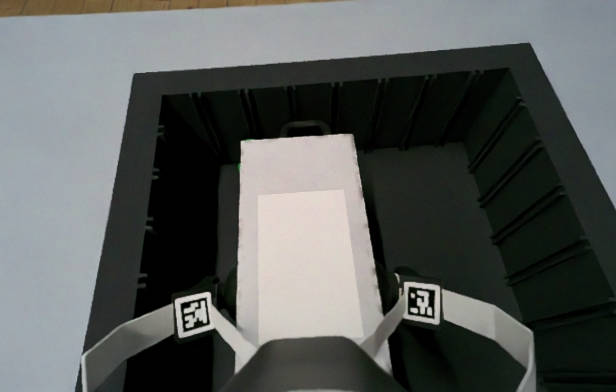

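Scene clock: 350.50 s.
r1.base_odometry: x=+0.751 y=-2.513 heading=+2.644 (m, m, rad; r1's odometry frame)
r1.turned_by_wheels: +0.000 (rad since the last result)
r1.turned_by_imu: +0.000 (rad since the last result)
r1.base_tilt: forward=+0.0 right=-0.4 (deg)
r1.lidar_m: 0.38 1.74 1.20 1.12 1.17 1.53 1.60 1.65 2.16 2.97 0.60 0.42
r1.base_status: not commanded
r1.joint_positions: lift_m=+0.735 arm_m=+0.271 wrist_yaw_rad=-0.043 wrist_pitch_rad=+0.400 wrist_roll_rad=+0.000 gripper_m=-0.037
r1.joint_status: all done
r1.on_its_own: wrist_yaw_rad is at rest, and its effort (-23) is outside its rest range (-13 to +13)
r1.motor_effort: lift_m=+21(22) arm_m=-17(15) wrist_yaw_rad=-23(21) wrist_pitch_rad=+1(22) wrist_roll_rad=-2(1) gripper_m=-35(35) wheel_0=-3(3) wheel_1=-2(3) wheel_2=+6(6) (%)
r1.hand_pose: x=+0.7037 y=-0.0988 z=+0.8010 quat_wxyz=(+0.980, +0.004, +0.198, -0.021) (m; r1's base frame)
r1.wrist_depth_mm: - - - - - - - / - - - - - - - / - 525 387 433 559 574 597 / 1756 327 276 281 389 397 402 / 281 260 227 225 287 303 303 / 229 214 183 232 184 243 243 / 195 195 204 - 209 203 207
r2.base_odometry: x=+0.124 y=+2.582 heading=-2.088 (m, m, rad; r2's odometry frame)
r2.turned_by_wheels: +0.000 (rad since the last result)
r2.turned_by_imu: +0.000 (rad since the last result)
r2.base_tilt: forward=+0.1 right=-0.2 (deg)
r2.lidar_m: 0.38 0.41 0.56 2.16 2.30 1.67 1.60 1.64 2.03 1.93 0.56 0.41
r2.base_status: not commanded
r2.joint_positions: lift_m=+0.876 arm_m=+0.529 wrist_yaw_rad=+0.000 wrist_pitch_rad=+1.105 wrist_roll_rad=+0.012 gripper_m=+0.001
r2.joint_status: all done
r2.motor_effort: lift_m=+20(20) arm_m=+8(8) wrist_yaw_rad=+0(0) wrist_pitch_rad=-15(15) wrist_roll_rad=-1(2) gripper_m=-25(25) wheel_0=+3(3) wheel_1=-1(1) wheel_2=+1(0) (%)
r2.hand_pose: x=+0.8290 y=-0.0874 z=+0.7964 quat_wxyz=(+0.851, +0.005, +0.525, -0.003) (m; r2's base frame)
r2.wrist_depth_mm: 382 379 379 377 373 368 366 / 347 236 236 242 249 249 224 / 319 220 274 235 298 283 210 / 293 198 278 214 283 274 213 / 272 184 259 198 260 259 218 / 253 171 183 183 182 173 223 / 235 161 230 108 228 227 211
pictures: r1_wrist_camera, r2_wrist_camera
camera_calibration (this result's frames):
r1_wrist_camera: T_world_to_cam=[[-0.0728824, -0.997223, 0.0153317, -0.0674886], [-0.425891, 0.0172186, -0.904611, 1.07185], [0.901834, -0.0724598, -0.425963, -0.0721847], [0, 0, 0, 1]] pos_world=[0.51667, -0.0909873, 0.939891]
r2_wrist_camera: T_world_to_cam=[[-0.0476128, -0.998816, -0.00999053, -0.0442946], [-0.891369, 0.0470003, -0.450834, 1.16454], [0.45077, -0.0125602, -0.892552, 0.568723], [0, 0, 0, 1]] pos_world=[0.779561, -0.0918325, 1.03219]
Images, in order (width x height): r1_wrist_camera 616x392, r2_wrist_camera 616x392.

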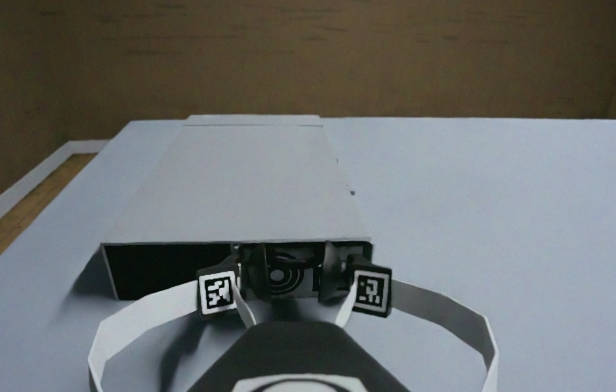

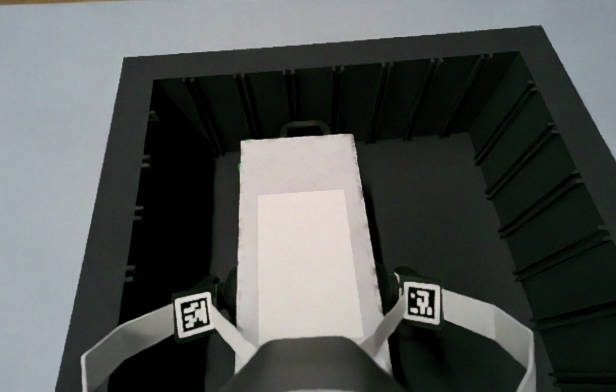

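execute_actions(actions=[{"r1":{"joints":{"arm_m":0.2645,"lift_m":0.734},"pace":"slow"},"r2":{"joints":{"lift_m":0.868,"gripper_m":0.05}}}], cameras=["r1_wrist_camera","r2_wrist_camera"])

Scene clock: 351.90 s.
r1.base_odometry: x=+0.751 y=-2.513 heading=+2.644 (m, m, rad; r1's odometry frame)
r1.turned_by_wheels: +0.000 (rad since the last result)
r1.turned_by_imu: +0.000 (rad since the last result)
r1.base_tilt: forward=+0.0 right=-0.4 (deg)
r1.lidar_m: 0.37 1.74 1.22 1.14 1.16 1.50 1.58 1.65 2.16 2.97 0.61 0.41
r1.base_status: not commanded
r1.joint_positions: lift_m=+0.734 arm_m=+0.268 wrist_yaw_rad=-0.041 wrist_pitch_rad=+0.397 wrist_roll_rad=+0.000 gripper_m=-0.037
r1.joint_status: all done
r1.on_its_own: wrist_yaw_rad is at rest, and its effort (-27) is outside its rest range (-13 to +13)
r1.motor_effort: lift_m=+21(21) arm_m=-19(16) wrist_yaw_rad=-27(29) wrist_pitch_rad=+7(6) wrist_roll_rad=+0(1) gripper_m=-37(36) wheel_0=-4(4) wheel_1=-3(3) wheel_2=+7(7) (%)
r1.hand_pose: x=+0.7009 y=-0.0983 z=+0.8005 quat_wxyz=(+0.980, +0.004, +0.197, -0.020) (m; r1's base frame)
r1.wrist_depth_mm: - - - - - - - / - - - - - - - / - 530 392 430 564 585 597 / 1863 329 277 282 394 397 404 / 281 260 230 236 287 303 304 / 229 219 183 230 184 243 243 / 195 196 205 - 208 202 206
r2.base_odometry: x=+0.124 y=+2.582 heading=-2.088 (m, m, rad; r2's odometry frame)
r2.turned_by_wheels: +0.000 (rad since the last result)
r2.turned_by_imu: +0.000 (rad since the last result)
r2.base_tilt: forward=+0.2 right=-0.3 (deg)
r2.lidar_m: 0.38 0.40 0.55 2.15 2.30 1.65 1.58 1.66 2.01 1.93 0.55 0.41
r2.base_status: not commanded
r2.joint_positions: lift_m=+0.868 arm_m=+0.529 wrist_yaw_rad=+0.000 wrist_pitch_rad=+1.105 wrist_roll_rad=+0.012 gripper_m=+0.050
r2.joint_status: all done
r2.motor_effort: lift_m=+20(20) arm_m=+8(8) wrist_yaw_rad=+0(0) wrist_pitch_rad=-15(15) wrist_roll_rad=-1(3) gripper_m=-14(26) wheel_0=+3(3) wheel_1=-1(0) wheel_2=+0(0) (%)
r2.hand_pose: x=+0.8290 y=-0.0874 z=+0.7884 quat_wxyz=(+0.851, +0.005, +0.525, -0.003) (m; r2's base frame)
r2.wrist_depth_mm: 370 368 366 362 235 233 349 / 336 225 236 242 249 248 215 / 309 206 277 256 293 283 208 / 285 189 270 230 276 270 213 / 263 182 255 212 255 254 217 / 242 167 193 196 190 237 223 / 225 153 226 108 224 220 218
pictures: r1_wrist_camera, r2_wrist_camera
camera_calibration (this result's frames):
r1_wrist_camera: T_world_to_cam=[[-0.07094, -0.997364, 0.0152665, -0.0684994], [-0.423963, 0.0162946, -0.905533, 1.06956], [0.902897, -0.070711, -0.424001, -0.0719803], [0, 0, 0, 1]] pos_world=[0.513585, -0.0908366, 0.939048]
r2_wrist_camera: T_world_to_cam=[[-0.0476133, -0.998816, -0.00998923, -0.0443755], [-0.891382, 0.0470005, -0.450809, 1.16091], [0.450745, -0.0125603, -0.892564, 0.561605], [0, 0, 0, 1]] pos_world=[0.779563, -0.0918325, 1.02418]
Images, in order (width x height): r1_wrist_camera 616x392, r2_wrist_camera 616x392.

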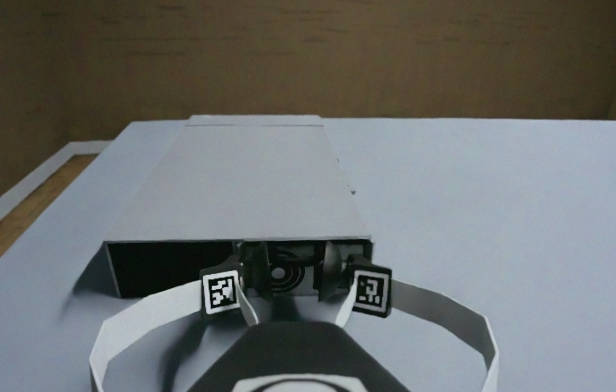

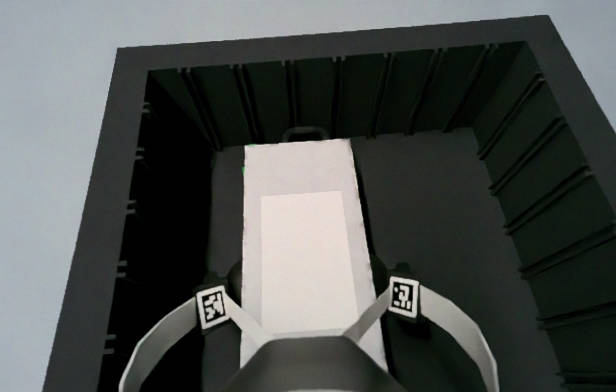

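execute_actions(actions=[{"r1":{"joints":{"arm_m":0.262,"lift_m":0.738,"gripper_m":0.0}},"r2":{"joints":{"lift_m":0.871,"gripper_m":0.085}}}], cameras=["r2_wrist_camera"])

execute_actions(actions=[{"r1":{"joints":{"arm_m":0.254,"lift_m":0.743,"gripper_m":0.036}},"r2":{"joints":{"lift_m":0.93}}}], cameras=[])

execute_actions(actions=[{"r1":{"joints":{"arm_m":0.215}},"r2":{"joints":{"gripper_m":0.0},"base":{"strafe_m":-0.085}}}], cameras=["r2_wrist_camera"])

execute_actions(actions=[{"r1":{"joints":{"lift_m":0.728,"wrist_yaw_rad":-0.1,"gripper_m":0.011},"base":{"strafe_m":-0.022}}}], cameras=["r1_wrist_camera"])

zoom_image(camera="r1_wrist_camera", region=[200, 170, 400, 300])

Scene clock: 353.33 s.
r1.base_odometry: x=+0.751 y=-2.513 heading=+2.644 (m, m, rad; r1's odometry frame)
r1.turned_by_wheels: +0.000 (rad since the last result)
r1.turned_by_imu: +0.000 (rad since the last result)
r1.base_tilt: forward=-0.1 right=-0.4 (deg)
r1.lidar_m: 0.37 1.72 1.21 1.13 1.18 1.53 1.59 1.62 2.13 2.96 0.59 0.41
r1.base_status: not commanded
r1.joint_positions: lift_m=+0.738 arm_m=+0.263 wrist_yaw_rad=-0.053 wrist_pitch_rad=+0.403 wrist_roll_rad=+0.000 gripper_m=+0.000
r1.joint_status: all done
r1.motor_effort: lift_m=+21(26) arm_m=-6(17) wrist_yaw_rad=+7(27) wrist_pitch_rad=-9(6) wrist_roll_rad=-1(0) gripper_m=-16(37) wheel_0=+1(4) wheel_1=+0(3) wheel_2=-2(8) (%)
r1.hand_pose: x=+0.6943 y=-0.1014 z=+0.8031 quat_wxyz=(+0.979, +0.005, +0.200, -0.026) (m; r1's base frame)
r1.wrist_depth_mm: - - - - - - - / - - - - - - - / - 535 399 442 564 585 609 / 1808 336 282 289 397 402 410 / 287 267 240 243 303 309 309 / 235 229 189 236 189 249 248 / 200 198 209 - 213 204 211
r2.base_odometry: x=+0.124 y=+2.582 heading=-2.088 (m, m, rad; r2's odometry frame)
r2.turned_by_wheels: +0.000 (rad since the last result)
r2.turned_by_imu: +0.000 (rad since the last result)
r2.base_tilt: forward=+0.1 right=-0.2 (deg)
r2.lidar_m: 0.38 0.42 0.56 2.16 2.28 1.69 1.58 1.68 2.02 1.93 0.55 0.41
r2.base_status: not commanded
r2.joint_positions: lift_m=+0.871 arm_m=+0.529 wrist_yaw_rad=+0.000 wrist_pitch_rad=+1.102 wrist_roll_rad=+0.012 gripper_m=+0.085
r2.joint_status: all done
r2.motor_effort: lift_m=+23(25) arm_m=+8(8) wrist_yaw_rad=+0(0) wrist_pitch_rad=-5(15) wrist_roll_rad=-3(2) gripper_m=-3(12) wheel_0=+3(3) wheel_1=+0(0) wheel_2=+0(0) (%)
r2.hand_pose: x=+0.8300 y=-0.0874 z=+0.7916 quat_wxyz=(+0.852, +0.005, +0.523, -0.003) (m; r2's base frame)
r2.wrist_depth_mm: 382 379 377 377 373 370 366 / 345 234 235 240 246 247 224 / 317 214 277 266 297 282 208 / 293 196 282 238 282 272 211 / 271 182 257 221 262 258 217 / 249 173 198 206 201 243 220 / 233 156 229 108 228 226 221
pictures: r2_wrist_camera
camera_calibration (this result's frames):
r2_wrist_camera: T_world_to_cam=[[-0.0475819, -0.998816, -0.0101606, -0.0441896], [-0.889759, 0.047005, -0.454003, 1.16439], [0.453943, -0.0125619, -0.890942, 0.560147], [0, 0, 0, 1]] pos_world=[0.779648, -0.0918329, 1.02725]
Images, in order (width x height): r2_wrist_camera 616x392.

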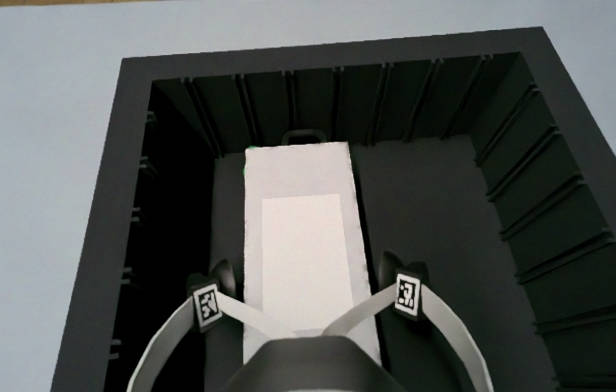

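Scene clock: 354.50 s.
r1.base_odometry: x=+0.751 y=-2.513 heading=+2.644 (m, m, rad; r1's odometry frame)
r1.turned_by_wheels: +0.000 (rad since the last result)
r1.turned_by_imu: +0.000 (rad since the last result)
r1.base_tilt: forward=+0.0 right=-0.3 (deg)
r1.lidar_m: 0.37 1.74 1.21 1.12 1.16 1.53 1.60 1.63 2.15 2.96 0.59 0.41
r1.base_status: not commanded
r1.joint_positions: lift_m=+0.743 arm_m=+0.255 wrist_yaw_rad=-0.050 wrist_pitch_rad=+0.402 wrist_roll_rad=+0.000 gripper_m=+0.036
r1.joint_status: all done
r1.motor_effort: lift_m=+23(24) arm_m=-8(12) wrist_yaw_rad=-1(12) wrist_pitch_rad=-8(9) wrist_roll_rad=-2(1) gripper_m=-3(22) wheel_0=+0(1) wheel_1=-1(2) wheel_2=+0(2) (%)
r1.hand_pose: x=+0.6871 y=-0.1006 z=+0.8080 quat_wxyz=(+0.980, +0.005, +0.200, -0.025) (m; r1's base frame)
r1.wrist_depth_mm: - - - - - - - / - - - - - - - / - 549 410 455 580 597 621 / 1863 345 294 297 407 413 418 / 294 273 249 251 310 314 317 / 240 242 193 241 195 255 254 / 205 203 214 - 215 212 216
r2.base_odometry: x=+0.124 y=+2.582 heading=-2.088 (m, m, rad; r2's odometry frame)
r2.turned_by_wheels: +0.000 (rad since the last result)
r2.turned_by_imu: +0.000 (rad since the last result)
r2.base_tilt: forward=+0.1 right=-0.3 (deg)
r2.lidar_m: 0.37 0.42 0.57 2.16 2.29 1.62 1.58 1.65 2.04 1.93 0.55 0.40
r2.base_status: not commanded
r2.joint_positions: lift_m=+0.930 arm_m=+0.529 wrist_yaw_rad=+0.000 wrist_pitch_rad=+1.101 wrist_roll_rad=+0.012 gripper_m=+0.085
r2.joint_status: all done
r2.motor_effort: lift_m=+22(24) arm_m=+8(8) wrist_yaw_rad=+0(0) wrist_pitch_rad=-4(4) wrist_roll_rad=-1(2) gripper_m=-2(1) wheel_0=+3(3) wheel_1=-1(1) wheel_2=+0(0) (%)
r2.hand_pose: x=+0.8300 y=-0.0874 z=+0.8507 quat_wxyz=(+0.852, +0.005, +0.523, -0.003) (m; r2's base frame)
r2.wrist_depth_mm: 1576 1576 1576 1537 1537 455 452 / 424 421 421 418 415 413 410 / 389 382 287 297 306 285 377 / 357 351 334 304 347 289 343 / 332 322 317 283 322 298 239 / 309 228 198 264 201 287 223 / 290 214 281 108 283 274 221
pictures: none
No camera images: the call's "cameras" was empty. Leave "cameras" out to get every camera's image.

Scene clock: 356.13 s.
r1.base_odometry: x=+0.751 y=-2.513 heading=+2.644 (m, m, rad; r1's odometry frame)
r1.turned_by_wheels: +0.000 (rad since the last result)
r1.turned_by_imu: +0.000 (rad since the last result)
r1.base_tilt: forward=-0.1 right=-0.3 (deg)
r1.lidar_m: 0.37 1.73 1.20 1.14 1.17 1.53 1.60 1.64 2.15 2.96 0.62 0.41
r1.base_status: not commanded
r1.joint_positions: lift_m=+0.743 arm_m=+0.217 wrist_yaw_rad=-0.050 wrist_pitch_rad=+0.402 wrist_roll_rad=+0.000 gripper_m=+0.036
r1.joint_status: all done
r1.motor_effort: lift_m=+23(23) arm_m=-9(13) wrist_yaw_rad=-2(0) wrist_pitch_rad=-8(8) wrist_roll_rad=+0(2) gripper_m=-5(3) wheel_0=+0(0) wheel_1=-1(1) wheel_2=+0(0) (%)
r1.hand_pose: x=+0.6483 y=-0.1006 z=+0.8080 quat_wxyz=(+0.980, +0.005, +0.200, -0.025) (m; r1's base frame)
r1.wrist_depth_mm: - - - - - - - / - - - - - - - / - 591 413 459 580 609 621 / 1921 345 309 298 404 410 418 / 293 298 289 291 312 317 319 / 241 242 194 241 195 254 255 / 204 204 214 - 215 212 216
r2.base_odometry: x=+0.051 y=+2.624 heading=-2.088 (m, m, rad; r2's odometry frame)
r2.turned_by_wheels: +0.000 (rad since the last result)
r2.turned_by_imu: +0.001 (rad since the last result)
r2.base_tilt: forward=+0.1 right=-0.2 (deg)
r2.lidar_m: 0.38 0.40 0.56 2.23 2.30 1.64 1.59 1.68 1.95 1.83 0.55 0.41
r2.base_status: done
r2.joint_positions: lift_m=+0.930 arm_m=+0.529 wrist_yaw_rad=+0.000 wrist_pitch_rad=+1.101 wrist_roll_rad=+0.012 gripper_m=+0.000
r2.joint_status: all done
r2.motor_effort: lift_m=+22(22) arm_m=+8(8) wrist_yaw_rad=+0(0) wrist_pitch_rad=-4(4) wrist_roll_rad=-4(2) gripper_m=-5(5) wheel_0=+3(13) wheel_1=+0(10) wheel_2=+0(0) (%)
r2.hand_pose: x=+0.8300 y=-0.0874 z=+0.8507 quat_wxyz=(+0.852, +0.005, +0.523, -0.003) (m; r2's base frame)
r2.wrist_depth_mm: 1576 1576 1576 1576 1537 455 452 / 427 424 421 418 415 413 410 / 384 289 290 300 306 377 377 / 268 324 307 345 282 349 349 / 250 312 286 325 254 324 322 / 235 290 262 194 185 303 300 / 232 278 242 108 242 279 282
pictures: r2_wrist_camera
camera_calibration (this result's frames):
r2_wrist_camera: T_world_to_cam=[[-0.0475804, -0.998816, -0.0101671, -0.0435832], [-0.889697, 0.047005, -0.454125, 1.19129], [0.454066, -0.0125618, -0.89088, 0.612592], [0, 0, 0, 1]] pos_world=[0.779657, -0.0918329, 1.0863]
Images, in order (width x height): r2_wrist_camera 616x392.

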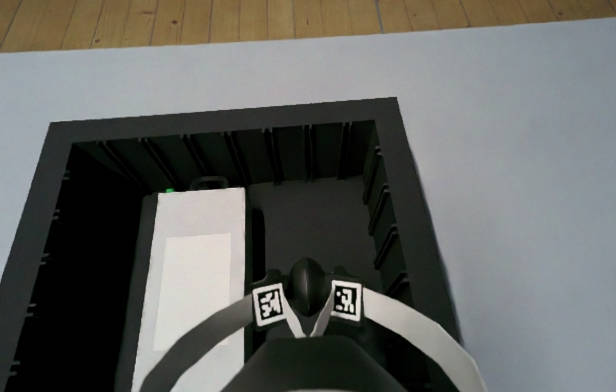

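Scene clock: 357.13 s.
r1.base_odometry: x=+0.762 y=-2.494 heading=+2.644 (m, m, rad; r1's odometry frame)
r1.turned_by_wheels: +0.000 (rad since the last result)
r1.turned_by_imu: +0.000 (rad since the last result)
r1.base_tilt: forward=-0.1 right=-0.4 (deg)
r1.lidar_m: 0.39 0.40 1.24 1.15 1.19 1.55 1.59 1.64 2.14 2.92 0.59 0.42
r1.base_status: done
r1.joint_positions: lift_m=+0.728 arm_m=+0.217 wrist_yaw_rad=-0.100 wrist_pitch_rad=+0.402 wrist_roll_rad=+0.000 gripper_m=+0.011
r1.joint_status: all done
r1.motor_effort: lift_m=+18(22) arm_m=-9(9) wrist_yaw_rad=-1(5) wrist_pitch_rad=-7(7) wrist_roll_rad=+0(2) gripper_m=-5(7) wheel_0=-2(4) wheel_1=+2(9) wheel_2=+0(1) (%)
r1.hand_pose: x=+0.6429 y=-0.1134 z=+0.7935 quat_wxyz=(+0.979, +0.010, +0.200, -0.049) (m; r1's base frame)
r1.wrist_depth_mm: - - - - - - - / - - - - - - - / - 399 368 477 539 554 569 / 349 310 277 330 373 382 387 / 272 276 279 282 289 290 291 / 220 224 188 208 216 234 236 / 188 184 198 - 195 195 198
r2.base_odometry: x=+0.051 y=+2.624 heading=-2.088 (m, m, rad; r2's odometry frame)
r2.turned_by_wheels: +0.000 (rad since the last result)
r2.turned_by_imu: +0.000 (rad since the last result)
r2.base_tilt: forward=+0.1 right=-0.2 (deg)
r2.lidar_m: 0.37 0.40 0.55 2.24 2.29 1.63 1.60 1.66 1.95 1.85 0.60 0.41
r2.base_status: not commanded
r2.joint_positions: lift_m=+0.930 arm_m=+0.529 wrist_yaw_rad=+0.000 wrist_pitch_rad=+1.101 wrist_roll_rad=+0.012 gripper_m=+0.000
r2.joint_status: not commanded
r2.motor_effort: lift_m=+22(22) arm_m=+8(8) wrist_yaw_rad=-1(0) wrist_pitch_rad=-4(5) wrist_roll_rad=-3(0) gripper_m=-6(5) wheel_0=+3(3) wheel_1=+0(0) wheel_2=+0(0) (%)
r2.hand_pose: x=+0.8300 y=-0.0874 z=+0.8507 quat_wxyz=(+0.852, +0.005, +0.523, -0.003) (m; r2's base frame)
r2.wrist_depth_mm: 1576 1576 1576 1537 1537 452 452 / 427 424 421 418 415 413 410 / 382 289 290 300 306 377 377 / 270 324 307 347 282 347 347 / 250 312 287 324 257 324 324 / 235 290 262 193 185 301 301 / 231 278 242 108 242 279 282
pictures: r1_wrist_camera
camera_calibration (this result's frames):
r1_wrist_camera: T_world_to_cam=[[-0.129222, -0.991496, 0.0154143, -0.0495921], [-0.426714, 0.0415684, -0.903431, 1.04182], [0.895107, -0.12332, -0.428457, -0.021143], [0, 0, 0, 1]] pos_world=[0.457077, -0.0950847, 0.93292]
Images, in order (width x height): r1_wrist_camera 616x392.

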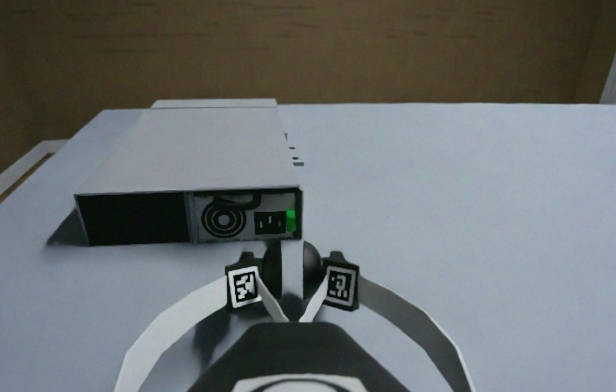

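Region (200, 170, 400, 300) of r1_wrist_camera's 616x392 image, scaled by 2.520; it fills the top 328 rows of this view, and the rest is white.

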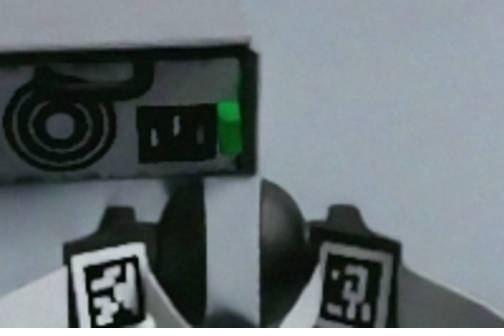

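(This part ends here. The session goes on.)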